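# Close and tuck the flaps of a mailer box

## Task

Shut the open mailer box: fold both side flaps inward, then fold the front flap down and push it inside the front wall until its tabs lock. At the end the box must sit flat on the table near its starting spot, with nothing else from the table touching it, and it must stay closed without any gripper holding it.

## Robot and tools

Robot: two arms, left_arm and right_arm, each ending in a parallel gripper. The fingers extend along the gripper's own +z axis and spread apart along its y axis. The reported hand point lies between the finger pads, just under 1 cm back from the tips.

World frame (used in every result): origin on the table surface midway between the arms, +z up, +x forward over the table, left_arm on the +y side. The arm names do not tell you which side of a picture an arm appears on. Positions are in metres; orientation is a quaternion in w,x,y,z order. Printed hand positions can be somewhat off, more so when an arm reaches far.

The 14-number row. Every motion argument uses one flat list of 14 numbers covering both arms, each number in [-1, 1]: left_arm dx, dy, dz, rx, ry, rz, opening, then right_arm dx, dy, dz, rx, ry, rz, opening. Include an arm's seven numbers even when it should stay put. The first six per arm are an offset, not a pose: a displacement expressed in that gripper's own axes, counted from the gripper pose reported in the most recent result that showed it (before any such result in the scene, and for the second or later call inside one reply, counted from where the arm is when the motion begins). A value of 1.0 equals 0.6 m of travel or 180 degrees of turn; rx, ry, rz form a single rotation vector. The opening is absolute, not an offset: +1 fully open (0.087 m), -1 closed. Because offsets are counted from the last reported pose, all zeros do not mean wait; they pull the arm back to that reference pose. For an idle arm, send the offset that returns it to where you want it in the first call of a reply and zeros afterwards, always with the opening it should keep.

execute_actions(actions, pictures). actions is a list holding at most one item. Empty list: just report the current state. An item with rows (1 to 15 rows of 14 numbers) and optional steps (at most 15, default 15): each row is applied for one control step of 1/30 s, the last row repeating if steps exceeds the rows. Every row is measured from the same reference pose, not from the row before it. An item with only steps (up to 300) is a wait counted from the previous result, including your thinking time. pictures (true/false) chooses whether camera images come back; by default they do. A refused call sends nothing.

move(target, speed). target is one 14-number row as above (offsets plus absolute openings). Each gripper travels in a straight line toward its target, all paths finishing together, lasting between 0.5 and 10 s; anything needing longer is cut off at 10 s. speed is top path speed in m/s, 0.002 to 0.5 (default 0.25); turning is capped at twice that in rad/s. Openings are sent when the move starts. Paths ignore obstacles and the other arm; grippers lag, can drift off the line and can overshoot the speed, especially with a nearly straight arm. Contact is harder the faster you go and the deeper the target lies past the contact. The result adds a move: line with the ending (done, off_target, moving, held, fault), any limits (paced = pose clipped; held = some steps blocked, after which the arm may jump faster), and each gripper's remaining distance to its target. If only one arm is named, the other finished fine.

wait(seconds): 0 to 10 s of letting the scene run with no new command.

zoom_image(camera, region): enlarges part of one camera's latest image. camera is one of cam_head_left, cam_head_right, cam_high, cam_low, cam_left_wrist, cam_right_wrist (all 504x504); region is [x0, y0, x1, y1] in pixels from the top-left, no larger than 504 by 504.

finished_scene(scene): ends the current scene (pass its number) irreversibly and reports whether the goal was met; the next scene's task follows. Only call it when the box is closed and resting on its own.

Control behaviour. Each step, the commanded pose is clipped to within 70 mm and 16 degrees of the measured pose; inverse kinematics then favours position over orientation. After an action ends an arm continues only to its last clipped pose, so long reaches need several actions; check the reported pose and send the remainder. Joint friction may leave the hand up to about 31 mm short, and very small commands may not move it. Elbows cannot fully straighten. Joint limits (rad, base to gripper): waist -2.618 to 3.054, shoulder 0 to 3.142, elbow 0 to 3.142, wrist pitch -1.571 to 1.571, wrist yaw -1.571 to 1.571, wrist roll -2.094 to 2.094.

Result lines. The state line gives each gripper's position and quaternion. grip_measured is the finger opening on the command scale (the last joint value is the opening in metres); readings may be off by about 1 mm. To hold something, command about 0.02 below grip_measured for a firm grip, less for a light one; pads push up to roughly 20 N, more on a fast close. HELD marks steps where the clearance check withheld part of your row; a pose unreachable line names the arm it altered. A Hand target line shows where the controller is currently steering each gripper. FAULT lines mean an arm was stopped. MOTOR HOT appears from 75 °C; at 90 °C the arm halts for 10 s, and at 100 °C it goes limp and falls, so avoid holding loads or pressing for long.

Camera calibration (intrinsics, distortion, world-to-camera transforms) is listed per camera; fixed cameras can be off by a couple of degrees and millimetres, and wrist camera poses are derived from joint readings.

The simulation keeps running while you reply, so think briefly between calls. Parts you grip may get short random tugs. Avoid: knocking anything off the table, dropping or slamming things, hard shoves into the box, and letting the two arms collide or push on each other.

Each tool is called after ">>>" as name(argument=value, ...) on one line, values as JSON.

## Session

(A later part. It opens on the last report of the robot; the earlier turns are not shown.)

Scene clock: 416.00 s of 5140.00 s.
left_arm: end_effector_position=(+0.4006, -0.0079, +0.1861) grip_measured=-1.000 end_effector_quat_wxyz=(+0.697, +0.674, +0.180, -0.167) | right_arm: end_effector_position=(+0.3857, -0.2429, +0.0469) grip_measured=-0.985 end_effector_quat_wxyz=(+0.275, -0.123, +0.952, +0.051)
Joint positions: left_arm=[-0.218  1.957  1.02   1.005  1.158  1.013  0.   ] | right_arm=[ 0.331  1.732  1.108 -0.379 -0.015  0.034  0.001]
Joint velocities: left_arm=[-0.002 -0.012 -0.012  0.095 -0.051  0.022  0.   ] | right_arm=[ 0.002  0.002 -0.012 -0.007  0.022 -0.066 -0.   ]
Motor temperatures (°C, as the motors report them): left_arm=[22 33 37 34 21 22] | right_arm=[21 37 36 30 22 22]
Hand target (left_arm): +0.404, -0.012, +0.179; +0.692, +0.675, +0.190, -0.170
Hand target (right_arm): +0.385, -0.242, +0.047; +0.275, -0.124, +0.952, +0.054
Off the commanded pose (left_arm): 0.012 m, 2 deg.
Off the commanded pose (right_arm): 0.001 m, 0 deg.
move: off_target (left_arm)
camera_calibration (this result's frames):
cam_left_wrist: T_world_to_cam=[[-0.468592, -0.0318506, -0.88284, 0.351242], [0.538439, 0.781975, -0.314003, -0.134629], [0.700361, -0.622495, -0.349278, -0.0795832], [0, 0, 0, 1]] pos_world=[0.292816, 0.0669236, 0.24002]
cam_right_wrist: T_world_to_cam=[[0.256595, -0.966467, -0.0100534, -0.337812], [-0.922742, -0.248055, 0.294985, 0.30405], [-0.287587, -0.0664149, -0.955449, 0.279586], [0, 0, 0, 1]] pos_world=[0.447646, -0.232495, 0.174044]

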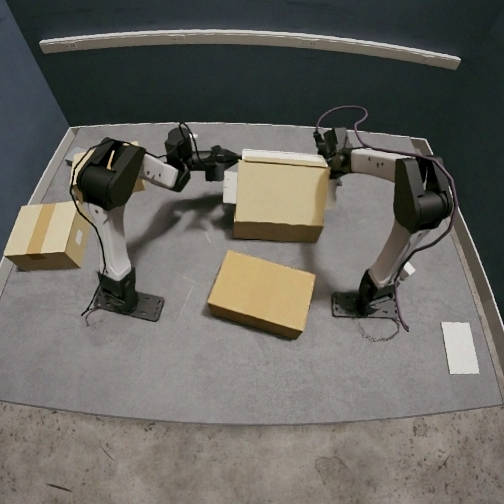

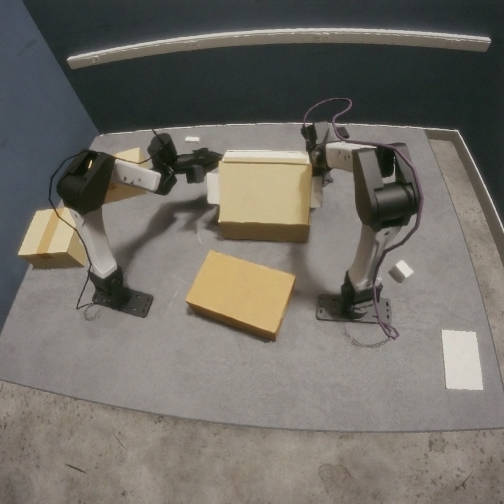

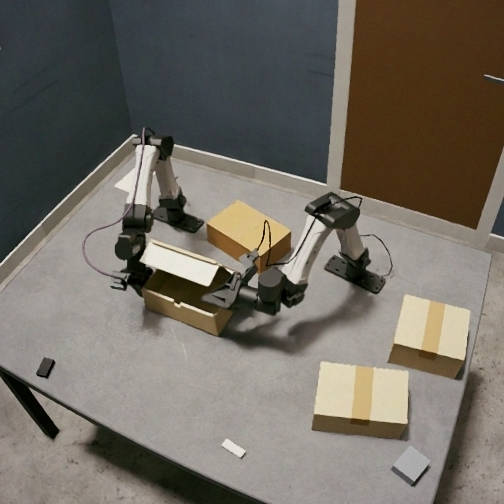

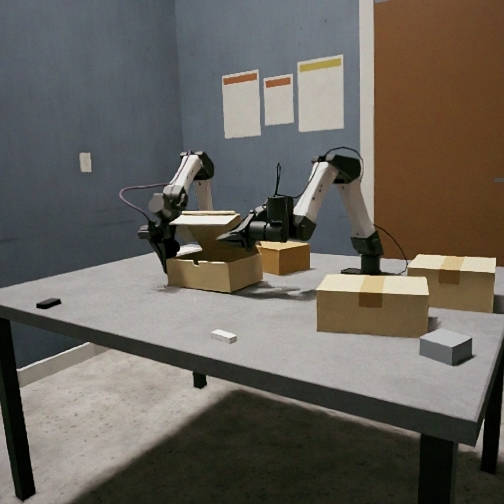

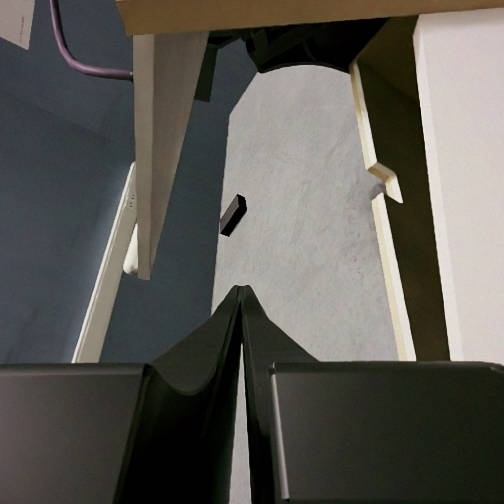

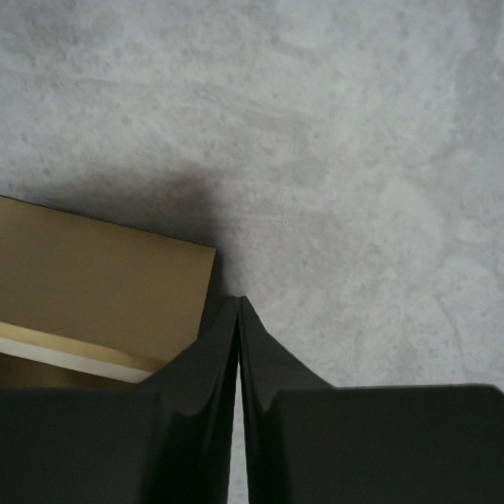

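>>> move(target=[-0.08,0,0,0,0,0,-1, 0,0,0,0,0,0,-1], speed=0.08)

Scene clock: 419.17 s of 5140.00 s.
left_arm: end_effector_position=(+0.3639, -0.0082, +0.2234) grip_measured=-1.000 end_effector_quat_wxyz=(+0.708, +0.670, +0.163, -0.155) | right_arm: end_effector_position=(+0.3858, -0.2432, +0.0469) grip_measured=-0.985 end_effector_quat_wxyz=(+0.275, -0.123, +0.952, +0.051)
Joint positions: left_arm=[-0.257  1.779  0.914  0.979  1.119  1.014  0.   ] | right_arm=[ 0.331  1.732  1.108 -0.379 -0.013  0.034  0.001]
Joint velocities: left_arm=[-0.007  0.007  0.007 -0.037 -0.066  0.022  0.   ] | right_arm=[-0.002  0.002  0.012  0.022  0.022  0.037 -0.   ]
Motor temperatures (°C, as the motors report them): left_arm=[22 33 37 34 21 22] | right_arm=[21 37 36 30 22 22]
Hand target (left_arm): +0.359, -0.009, +0.210; +0.697, +0.673, +0.180, -0.168
Hand target (right_arm): +0.386, -0.243, +0.047; +0.275, -0.123, +0.952, +0.051
Off the commanded pose (left_arm): 0.015 m, 3 deg.
Off the commanded pose (right_arm): 0.000 m, 0 deg.
move: off_target (left_arm)
camera_calibration (this result's frames):
cam_left_wrist: T_world_to_cam=[[-0.430425, -0.0509913, -0.901185, 0.356992], [0.55244, 0.774684, -0.307691, -0.109439], [0.713823, -0.630289, -0.305274, -0.0558073], [0, 0, 0, 1]] pos_world=[0.253953, 0.0678091, 0.271006]
cam_right_wrist: T_world_to_cam=[[0.255609, -0.966743, -0.00844559, -0.337909], [-0.923129, -0.246654, 0.294948, 0.304555], [-0.287222, -0.0675948, -0.955476, 0.279161], [0, 0, 0, 1]] pos_world=[0.447698, -0.232682, 0.17405]

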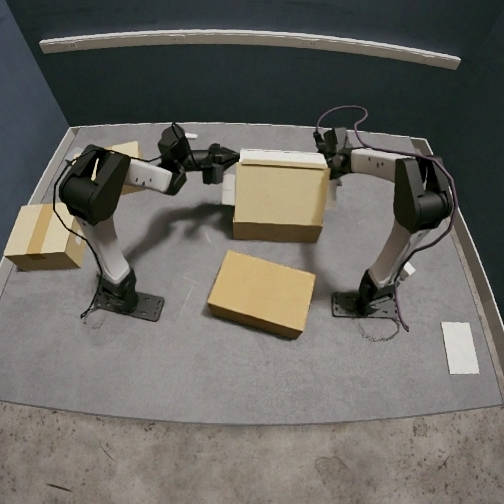

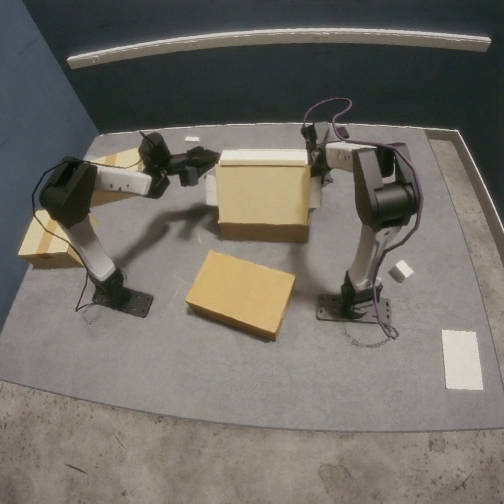

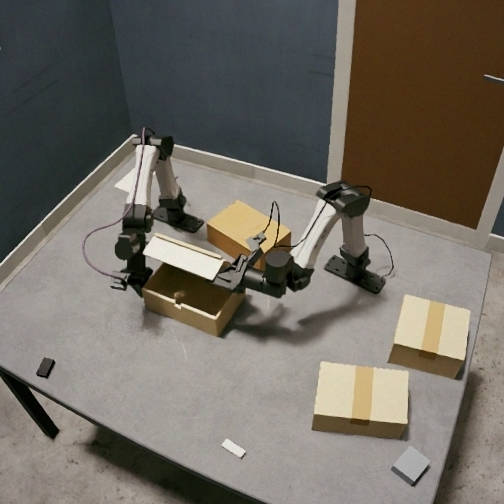

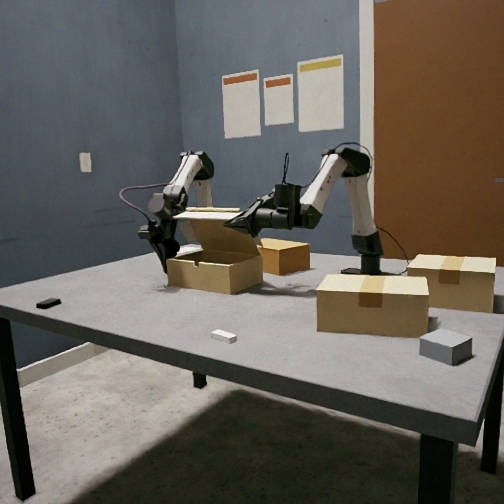

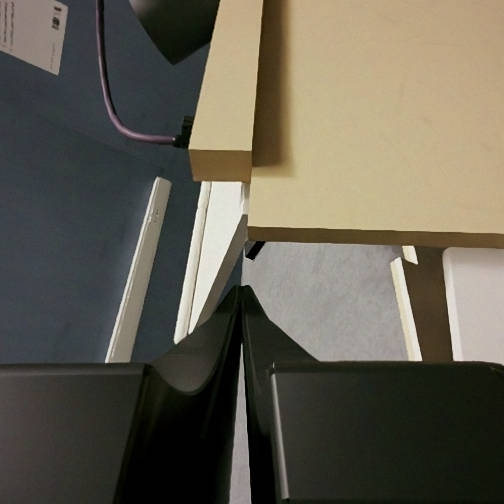

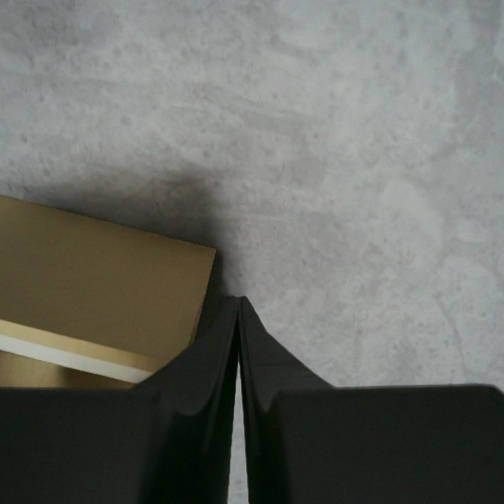

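>>> move(target=[0.02,0,-0.08,0,0,0,-1, 0,0,0,0,0,0,-1], speed=0.1)

>>> move(target=[0,0,0,0,0,0,0.2, 0,0,0,0,0,0,-1])

>>> move(target=[0,0,0.1,0,0,0,0.2, 0,0,0,0,0,0,-1], speed=0.08)

Scene clock: 423.60 s of 5140.00 s.
left_arm: end_effector_position=(+0.3769, +0.0372, +0.2221) grip_measured=-1.000 end_effector_quat_wxyz=(+0.710, +0.671, +0.158, -0.147) | right_arm: end_effector_position=(+0.3858, -0.2432, +0.0469) grip_measured=-0.985 end_effector_quat_wxyz=(+0.275, -0.123, +0.952, +0.051)
Joint positions: left_arm=[-0.124  1.779  0.887  1.051  1.248  0.983  0.   ] | right_arm=[ 0.331  1.732  1.108 -0.379 -0.013  0.034  0.001]
Joint velocities: left_arm=[-0.002 -0.002  0.012 -0.022 -0.051  0.022  0.   ] | right_arm=[-0.017  0.002  0.002 -0.022 -0.037  0.022  0.   ]
Motor temperatures (°C, as the motors report them): left_arm=[22 34 37 34 21 22] | right_arm=[21 37 36 30 22 22]
Hand target (left_arm): +0.373, +0.040, +0.215; +0.707, +0.671, +0.163, -0.154
Hand target (right_arm): +0.386, -0.243, +0.047; +0.275, -0.123, +0.952, +0.051
Off the commanded pose (left_arm): 0.008 m, 1 deg.
Off the commanded pose (right_arm): 0.000 m, 0 deg.
After step 90, 0.47 s passed at rest.
move: done
camera_calibration (this result's frames):
cam_left_wrist: T_world_to_cam=[[-0.414145, -0.052725, -0.908683, 0.35932], [0.554856, 0.776762, -0.297954, -0.155337], [0.72154, -0.627584, -0.292437, -0.0427717], [0, 0, 0, 1]] pos_world=[0.265862, 0.112762, 0.267717]
cam_right_wrist: T_world_to_cam=[[0.255609, -0.966743, -0.00844559, -0.337909], [-0.923129, -0.246654, 0.294948, 0.304555], [-0.287222, -0.0675948, -0.955476, 0.279161], [0, 0, 0, 1]] pos_world=[0.447698, -0.232682, 0.17405]

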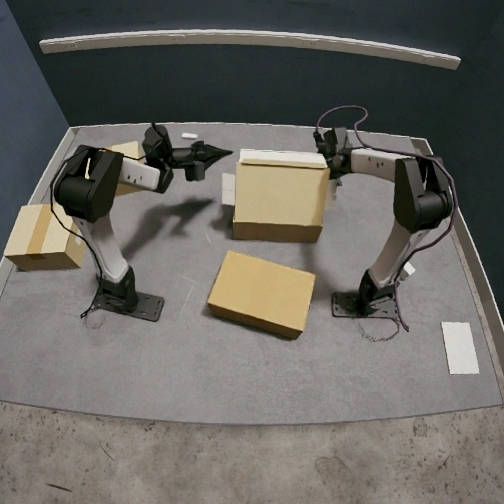

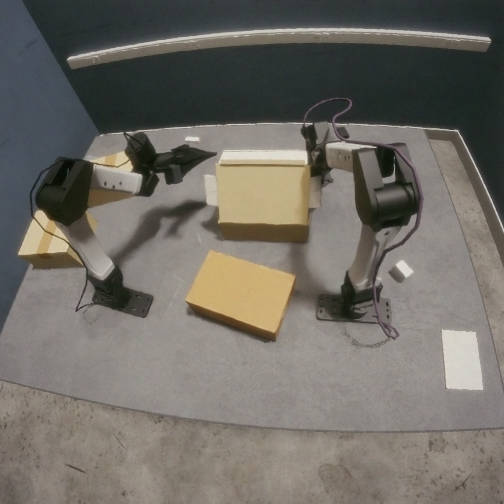

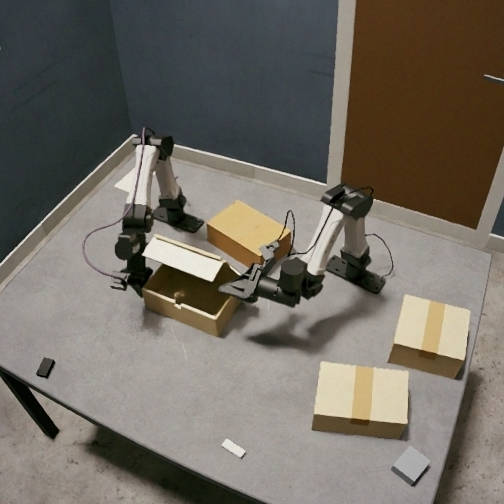

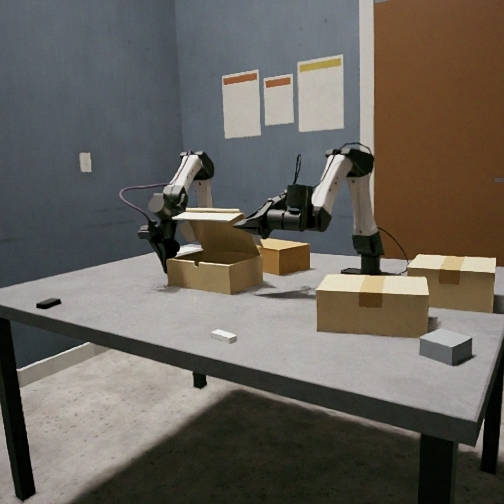

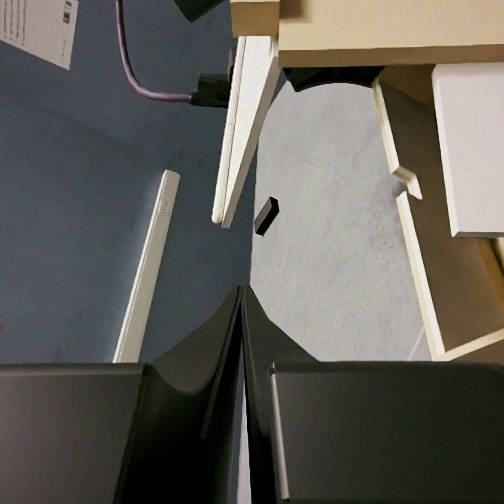

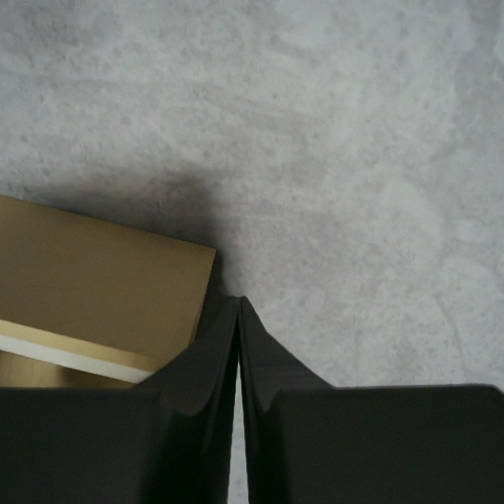

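Scene clock: 424.10 s of 5140.00 s.
left_arm: end_effector_position=(+0.3769, +0.0372, +0.2221) grip_measured=+0.200 end_effector_quat_wxyz=(+0.710, +0.671, +0.158, -0.147) | right_arm: end_effector_position=(+0.3858, -0.2432, +0.0469) grip_measured=-0.985 end_effector_quat_wxyz=(+0.275, -0.123, +0.952, +0.051)
Joint positions: left_arm=[-0.124  1.779  0.887  1.051  1.248  0.983  0.052] | right_arm=[ 0.331  1.732  1.108 -0.379 -0.013  0.034  0.001]
Joint velocities: left_arm=[-0.012 -0.012 -0.002 -0.007 -0.022  0.051 -0.001] | right_arm=[-0.002 -0.002 -0.007  0.051 -0.007  0.051 -0.001]
Motor temperatures (°C, as the motors report them): left_arm=[22 34 37 34 21 22] | right_arm=[21 37 36 30 22 22]
Hand target (left_arm): +0.377, +0.037, +0.222; +0.710, +0.671, +0.158, -0.147
Hand target (right_arm): +0.386, -0.243, +0.047; +0.275, -0.123, +0.952, +0.051
Off the commanded pose (left_arm): 0.000 m, 0 deg.
Off the commanded pose (right_arm): 0.000 m, 0 deg.
move: done
camera_calibration (this result's frames):
cam_left_wrist: T_world_to_cam=[[-0.414145, -0.052725, -0.908683, 0.35932], [0.554856, 0.776762, -0.297954, -0.155337], [0.72154, -0.627584, -0.292437, -0.0427717], [0, 0, 0, 1]] pos_world=[0.265862, 0.112762, 0.267717]
cam_right_wrist: T_world_to_cam=[[0.255609, -0.966743, -0.00844559, -0.337909], [-0.923129, -0.246654, 0.294948, 0.304555], [-0.287222, -0.0675948, -0.955476, 0.279161], [0, 0, 0, 1]] pos_world=[0.447698, -0.232682, 0.17405]

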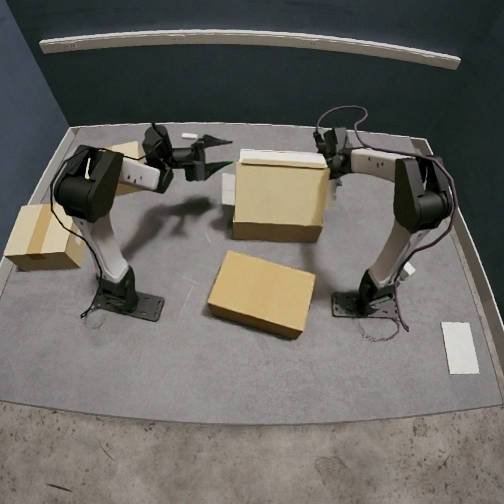

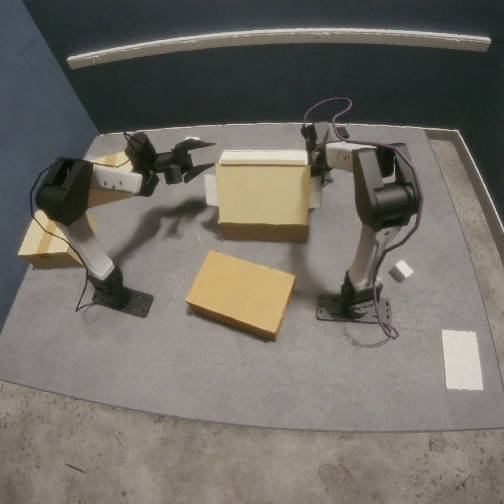

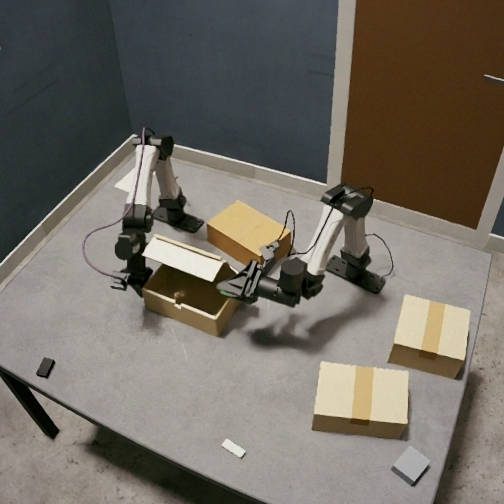

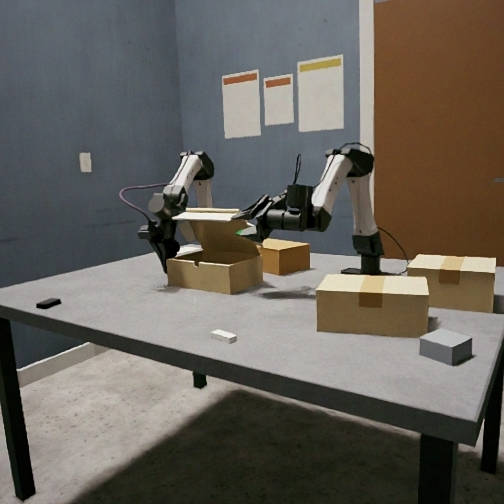

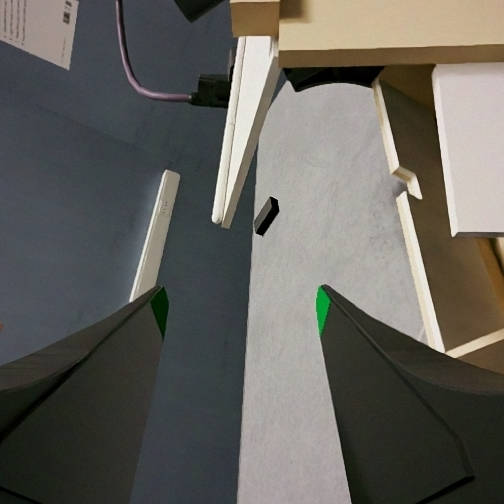

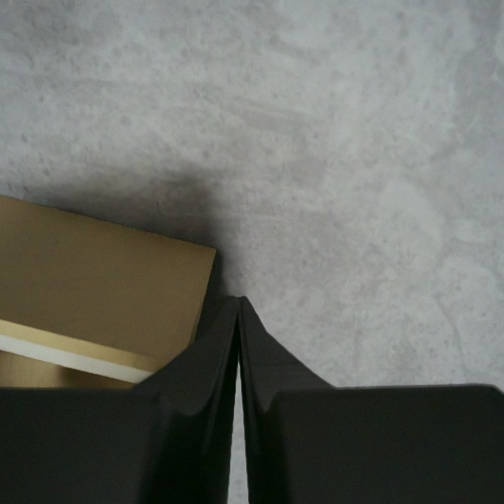

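Scene clock: 425.23 s of 5140.00 s.
left_arm: end_effector_position=(+0.3755, -0.0169, +0.2321) grip_measured=+0.200 end_effector_quat_wxyz=(+0.715, +0.667, +0.150, -0.145) | right_arm: end_effector_position=(+0.3862, -0.2446, +0.0468) grip_measured=-0.985 end_effector_quat_wxyz=(+0.276, -0.121, +0.952, +0.047)
Joint positions: left_arm=[-0.266  1.82   0.979  0.989  1.11   1.017  0.052] | right_arm=[ 0.331  1.732  1.108 -0.379 -0.004  0.034  0.001]
Joint velocities: left_arm=[ 0.002 -0.017 -0.022 -0.051 -0.022  0.022  0.   ] | right_arm=[-0.007 -0.022  0.002 -0.022 -0.022 -0.007  0.   ]
Motor temperatures (°C, as the motors report them): left_arm=[22 34 37 34 21 22] | right_arm=[21 37 36 30 22 22]
Hand target (left_arm): +0.379, -0.023, +0.226; +0.711, +0.669, +0.158, -0.149
Hand target (right_arm): +0.386, -0.243, +0.047; +0.275, -0.123, +0.952, +0.050
Off the commanded pose (left_arm): 0.010 m, 1 deg.
Off the commanded pose (right_arm): 0.001 m, 0 deg.
move: done
camera_calibration (this result's frames):
cam_left_wrist: T_world_to_cam=[[-0.400318, -0.064727, -0.914087, 0.360834], [0.561814, 0.77071, -0.300617, -0.111707], [0.723954, -0.63389, -0.272165, -0.0785383], [0, 0, 0, 1]] pos_world=[0.264065, 0.0596647, 0.274877]
cam_right_wrist: T_world_to_cam=[[0.251255, -0.96792, -0.00137142, -0.338319], [-0.924817, -0.240484, 0.294757, 0.306778], [-0.285631, -0.072791, -0.955571, 0.277288], [0, 0, 0, 1]] pos_world=[0.44792, -0.233506, 0.17408]

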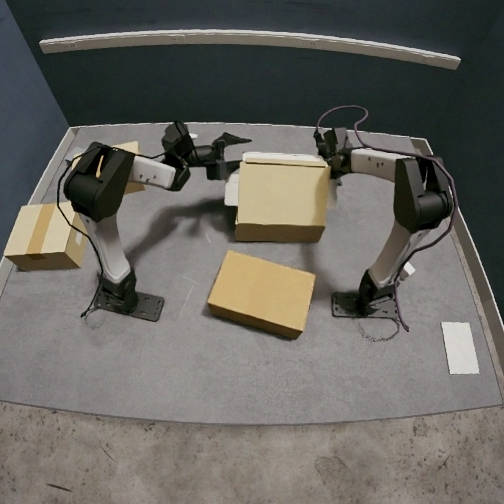

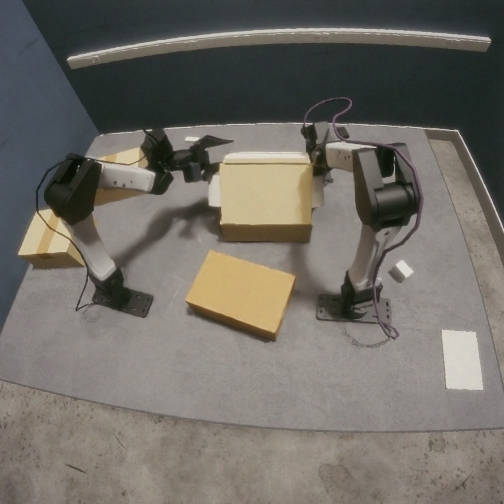

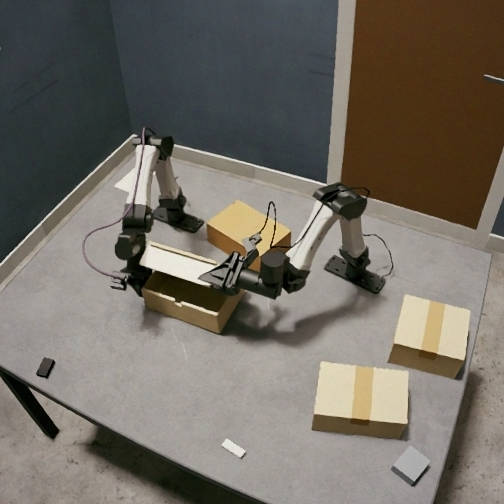

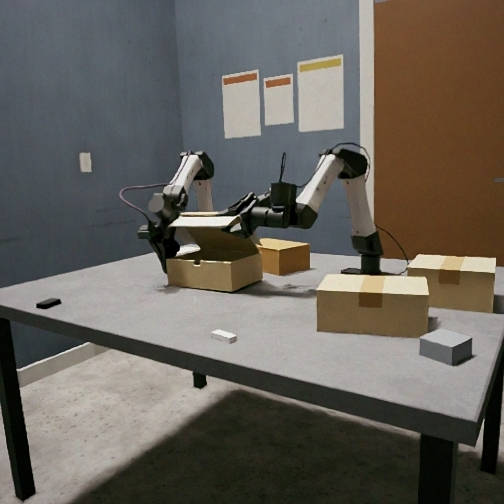

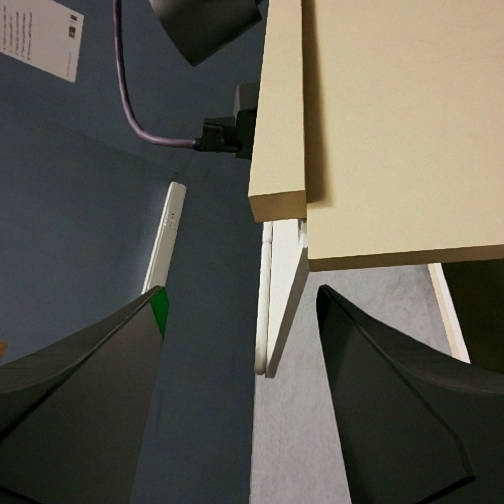

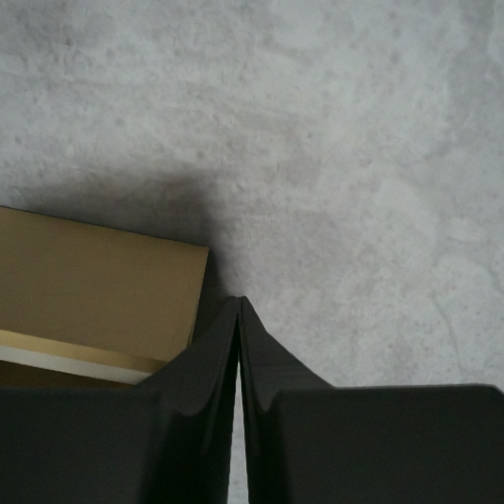

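>>> move(target=[0,0,0,0,0,0,-1, 0.024,-0.113,-0.018,0,0,0,-1])

>>> move(target=[0,0,0,0,0,0,-1, 0.027,0.065,-0.36,0,0,0,-1])

>>> move(target=[0,0,0,0,0,0,-1, -0.015,0.072,0.012,0,0,0,-1])

Scene clock: 431.23 s of 5140.00 s.
left_arm: end_effector_position=(+0.3744, -0.0172, +0.2316) grip_measured=-0.887 end_effector_quat_wxyz=(+0.714, +0.668, +0.148, -0.147) | right_arm: end_effector_position=(+0.3905, -0.3143, +0.0441) grip_measured=-0.985 end_effector_quat_wxyz=(+0.275, -0.115, +0.954, +0.045)
Joint positions: left_arm=[-0.266  1.82   0.979  0.987  1.116  1.018  0.005] | right_arm=[ 0.124  1.709  1.072 -0.378 -0.108 -0.129  0.001]
Joint velocities: left_arm=[-0.002  0.022 -0.012 -0.095 -0.022  0.007  0.008] | right_arm=[-0.002 -0.002 -0.012 -0.051 -0.051 -0.022 -0.001]
Motor temperatures (°C, as the motors report them): left_arm=[22 34 38 33 21 22] | right_arm=[21 37 36 30 22 22]
Hand target (left_arm): +0.376, -0.017, +0.232; +0.715, +0.667, +0.150, -0.144
Hand target (right_arm): +0.385, -0.314, +0.046; +0.277, -0.121, +0.952, +0.047
Off the commanded pose (left_arm): 0.001 m, 0 deg.
Off the commanded pose (right_arm): 0.005 m, 1 deg.
After step 90, 2.03 s passed at rest.
move: done
camera_calibration (this result's frames):
cam_left_wrist: T_world_to_cam=[[-0.401239, -0.0606426, -0.913964, 0.360344], [0.56654, 0.767622, -0.299649, -0.11307], [0.71975, -0.638028, -0.273643, -0.0761863], [0, 0, 0, 1]] pos_world=[0.263478, 0.0600382, 0.274612]
cam_right_wrist: T_world_to_cam=[[0.237567, -0.971369, -0.00222246, -0.402504], [-0.927303, -0.22747, 0.297265, 0.299811], [-0.289259, -0.0685593, -0.954793, 0.273571], [0, 0, 0, 1]] pos_world=[0.45277, -0.304026, 0.171186]

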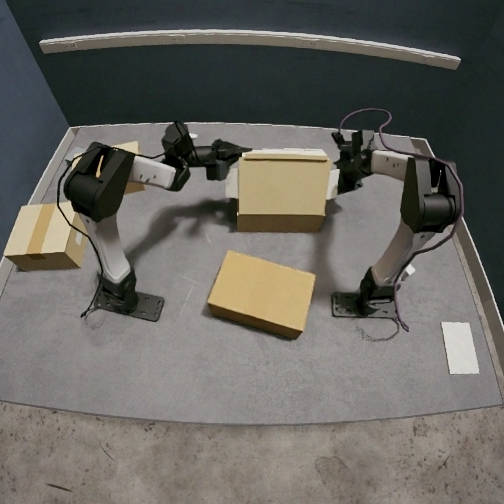

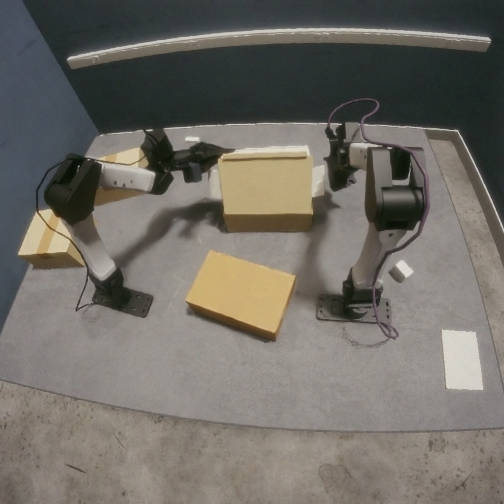

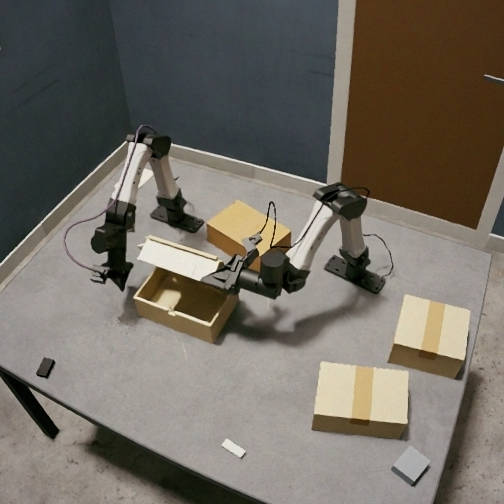

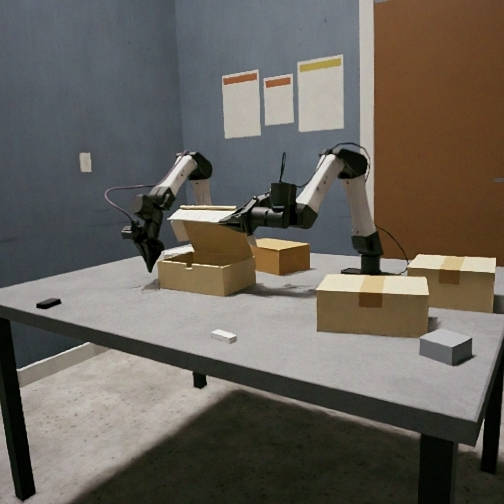

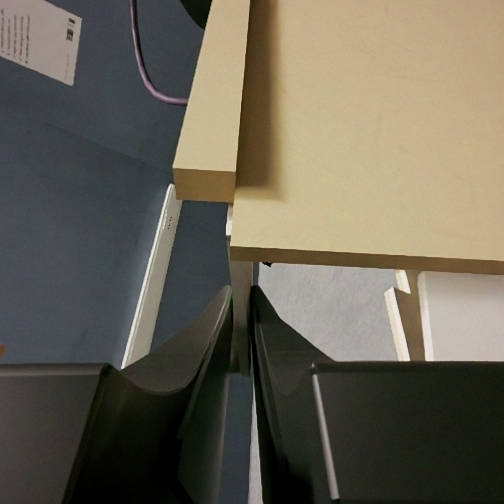

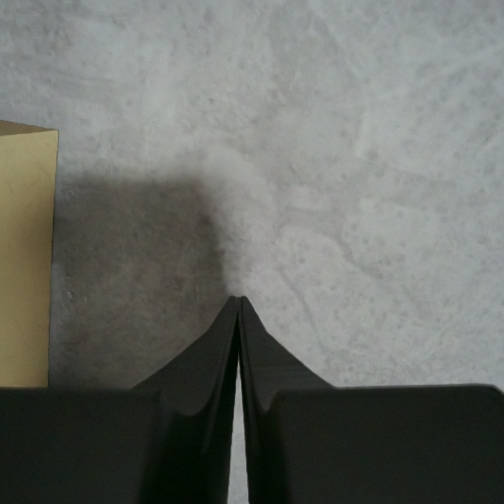

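Scene clock: 432.87 s of 5140.00 s.
left_arm: end_effector_position=(+0.3744, -0.0172, +0.2316) grip_measured=-0.888 end_effector_quat_wxyz=(+0.714, +0.668, +0.148, -0.147) | right_arm: end_effector_position=(+0.2588, -0.3112, +0.2108) grip_measured=-0.985 end_effector_quat_wxyz=(+0.272, -0.116, +0.954, +0.045)
Joint positions: left_arm=[-0.266  1.82   0.979  0.987  1.116  1.018  0.005] | right_arm=[ 0.191  1.193  1.3   -1.124 -0.074 -0.075  0.001]
Joint velocities: left_arm=[ 0.007  0.007 -0.022 -0.081 -0.051 -0.081  0.013] | right_arm=[ 0.002 -0.007 -0.012 -0.037  0.022  0.066  0.   ]
Motor temperatures (°C, as the motors report them): left_arm=[22 34 38 33 21 22] | right_arm=[21 37 36 29 22 22]
Hand target (left_arm): +0.374, -0.017, +0.232; +0.714, +0.668, +0.148, -0.147
Hand target (right_arm): +0.257, -0.310, +0.216; +0.275, -0.115, +0.954, +0.045
Off the commanded pose (left_arm): 0.000 m, 0 deg.
Off the commanded pose (right_arm): 0.008 m, 0 deg.
move: done
camera_calibration (this result's frames):
cam_left_wrist: T_world_to_cam=[[-0.401239, -0.0606426, -0.913964, 0.360344], [0.56654, 0.767622, -0.299649, -0.11307], [0.71975, -0.638028, -0.273643, -0.0761863], [0, 0, 0, 1]] pos_world=[0.263478, 0.0600382, 0.274612]
cam_right_wrist: T_world_to_cam=[[0.240734, -0.970586, -0.00318174, -0.368214], [-0.924503, -0.230299, 0.303737, 0.125801], [-0.295536, -0.0701783, -0.95275, 0.395505], [0, 0, 0, 1]] pos_world=[0.321831, -0.300655, 0.337436]

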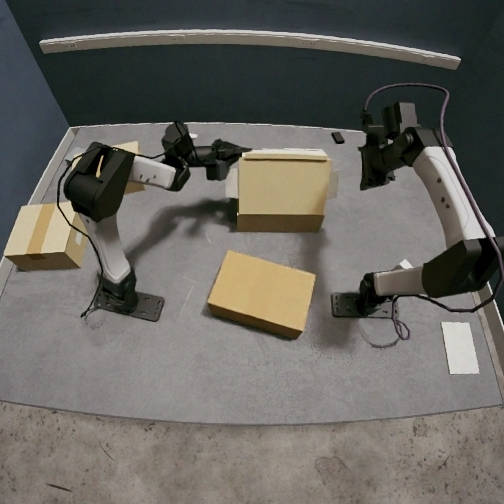

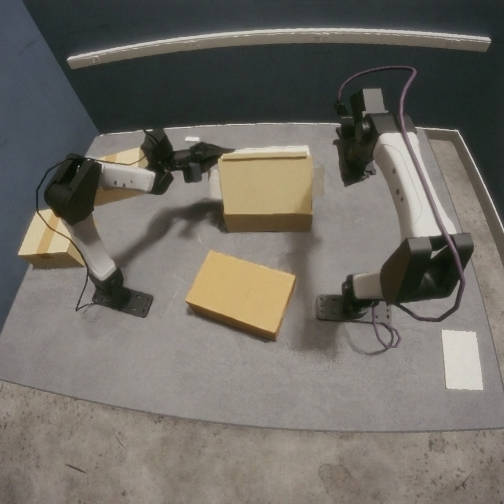

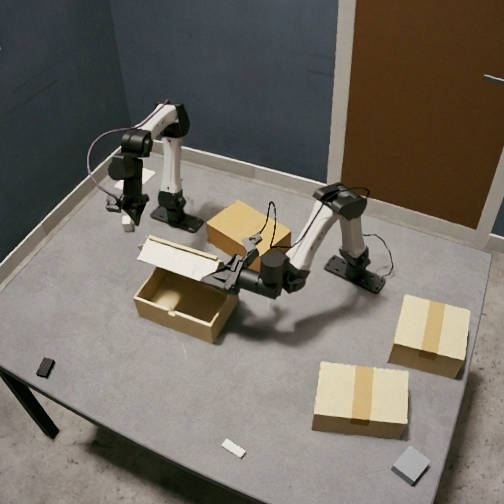

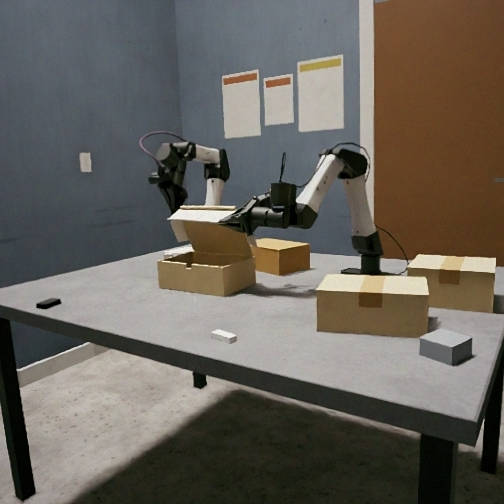

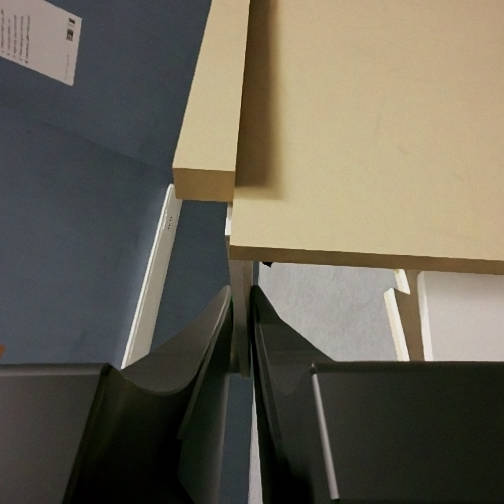

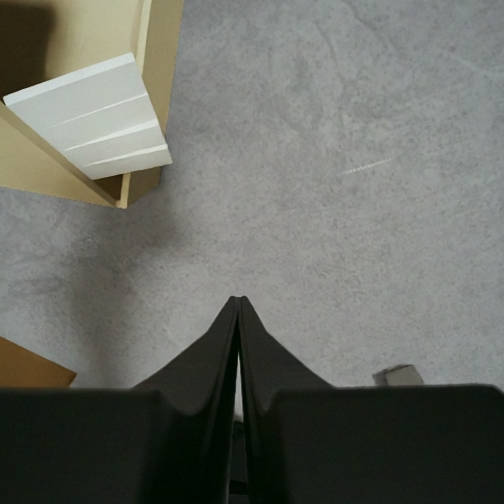

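Scene clock: 433.80 s of 5140.00 s.
left_arm: end_effector_position=(+0.3744, -0.0172, +0.2316) grip_measured=-0.888 end_effector_quat_wxyz=(+0.714, +0.668, +0.148, -0.147) | right_arm: end_effector_position=(+0.2509, -0.2716, +0.2048) grip_measured=-0.985 end_effector_quat_wxyz=(+0.259, -0.120, +0.957, +0.043)
Joint positions: left_arm=[-0.266  1.82   0.979  0.987  1.116  1.018  0.005] | right_arm=[ 0.392  1.217  1.3   -1.123  0.028  0.089  0.001]
Joint velocities: left_arm=[-0.012 -0.002 -0.002  0.022 -0.022  0.051  0.009] | right_arm=[-0.007  0.007 -0.012  0.051  0.081  0.037 -0.   ]
Motor temperatures (°C, as the motors report them): left_arm=[22 35 38 33 21 22] | right_arm=[21 37 36 29 22 22]
Hand target (left_arm): +0.374, -0.017, +0.232; +0.714, +0.668, +0.148, -0.147
Hand target (right_arm): +0.259, -0.267, +0.210; +0.271, -0.117, +0.954, +0.045
Off the commanded pose (left_arm): 0.000 m, 0 deg.
Off the commanded pose (right_arm): 0.011 m, 2 deg.
move: off_target (right_arm)
camera_calibration (this result's frames):
cam_left_wrist: T_world_to_cam=[[-0.401239, -0.0606426, -0.913964, 0.360344], [0.56654, 0.767622, -0.299649, -0.11307], [0.71975, -0.638028, -0.273643, -0.0761863], [0, 0, 0, 1]] pos_world=[0.263478, 0.0600382, 0.274612]
cam_right_wrist: T_world_to_cam=[[0.247561, -0.968872, -0.000442589, -0.329732], [-0.914807, -0.233897, 0.329274, 0.120794], [-0.319128, -0.0811105, -0.944234, 0.391487], [0, 0, 0, 1]] pos_world=[0.317067, -0.259461, 0.329735]

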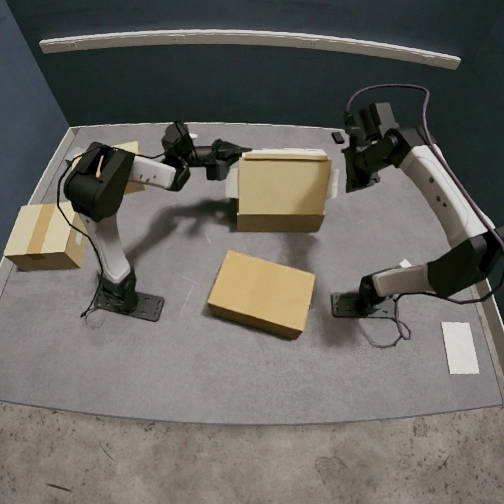

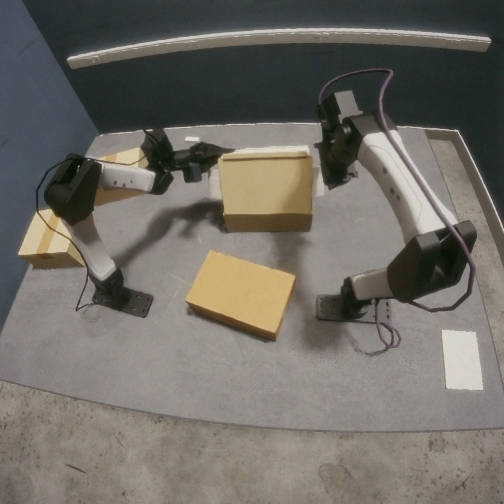

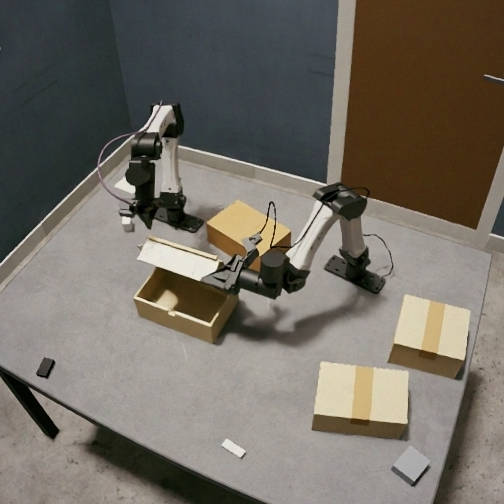

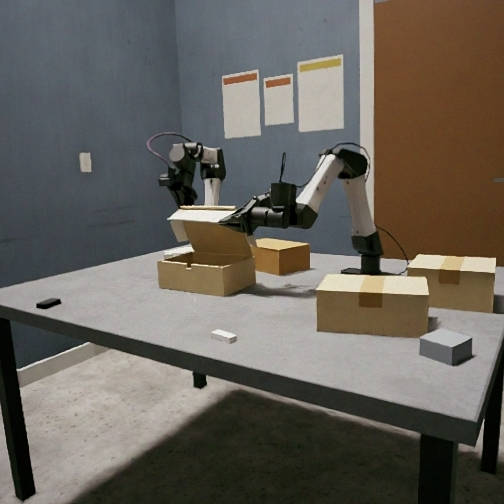

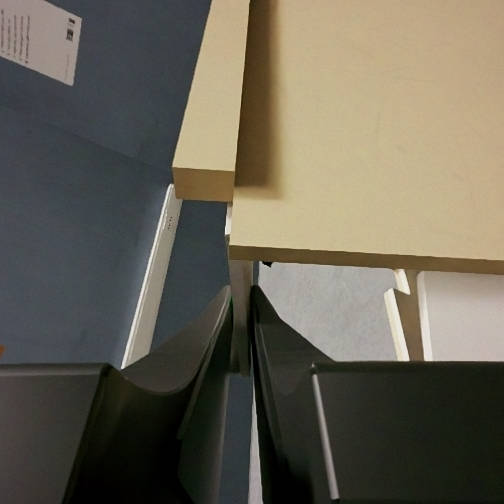

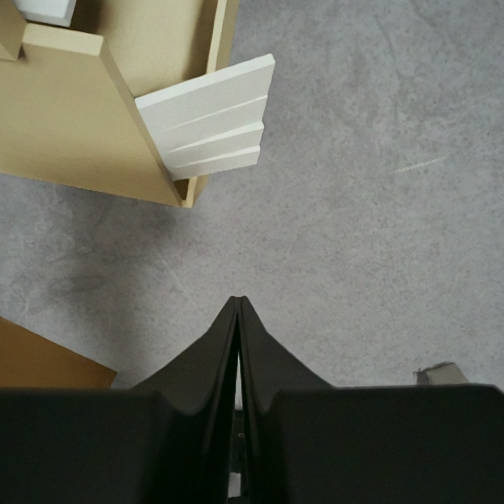

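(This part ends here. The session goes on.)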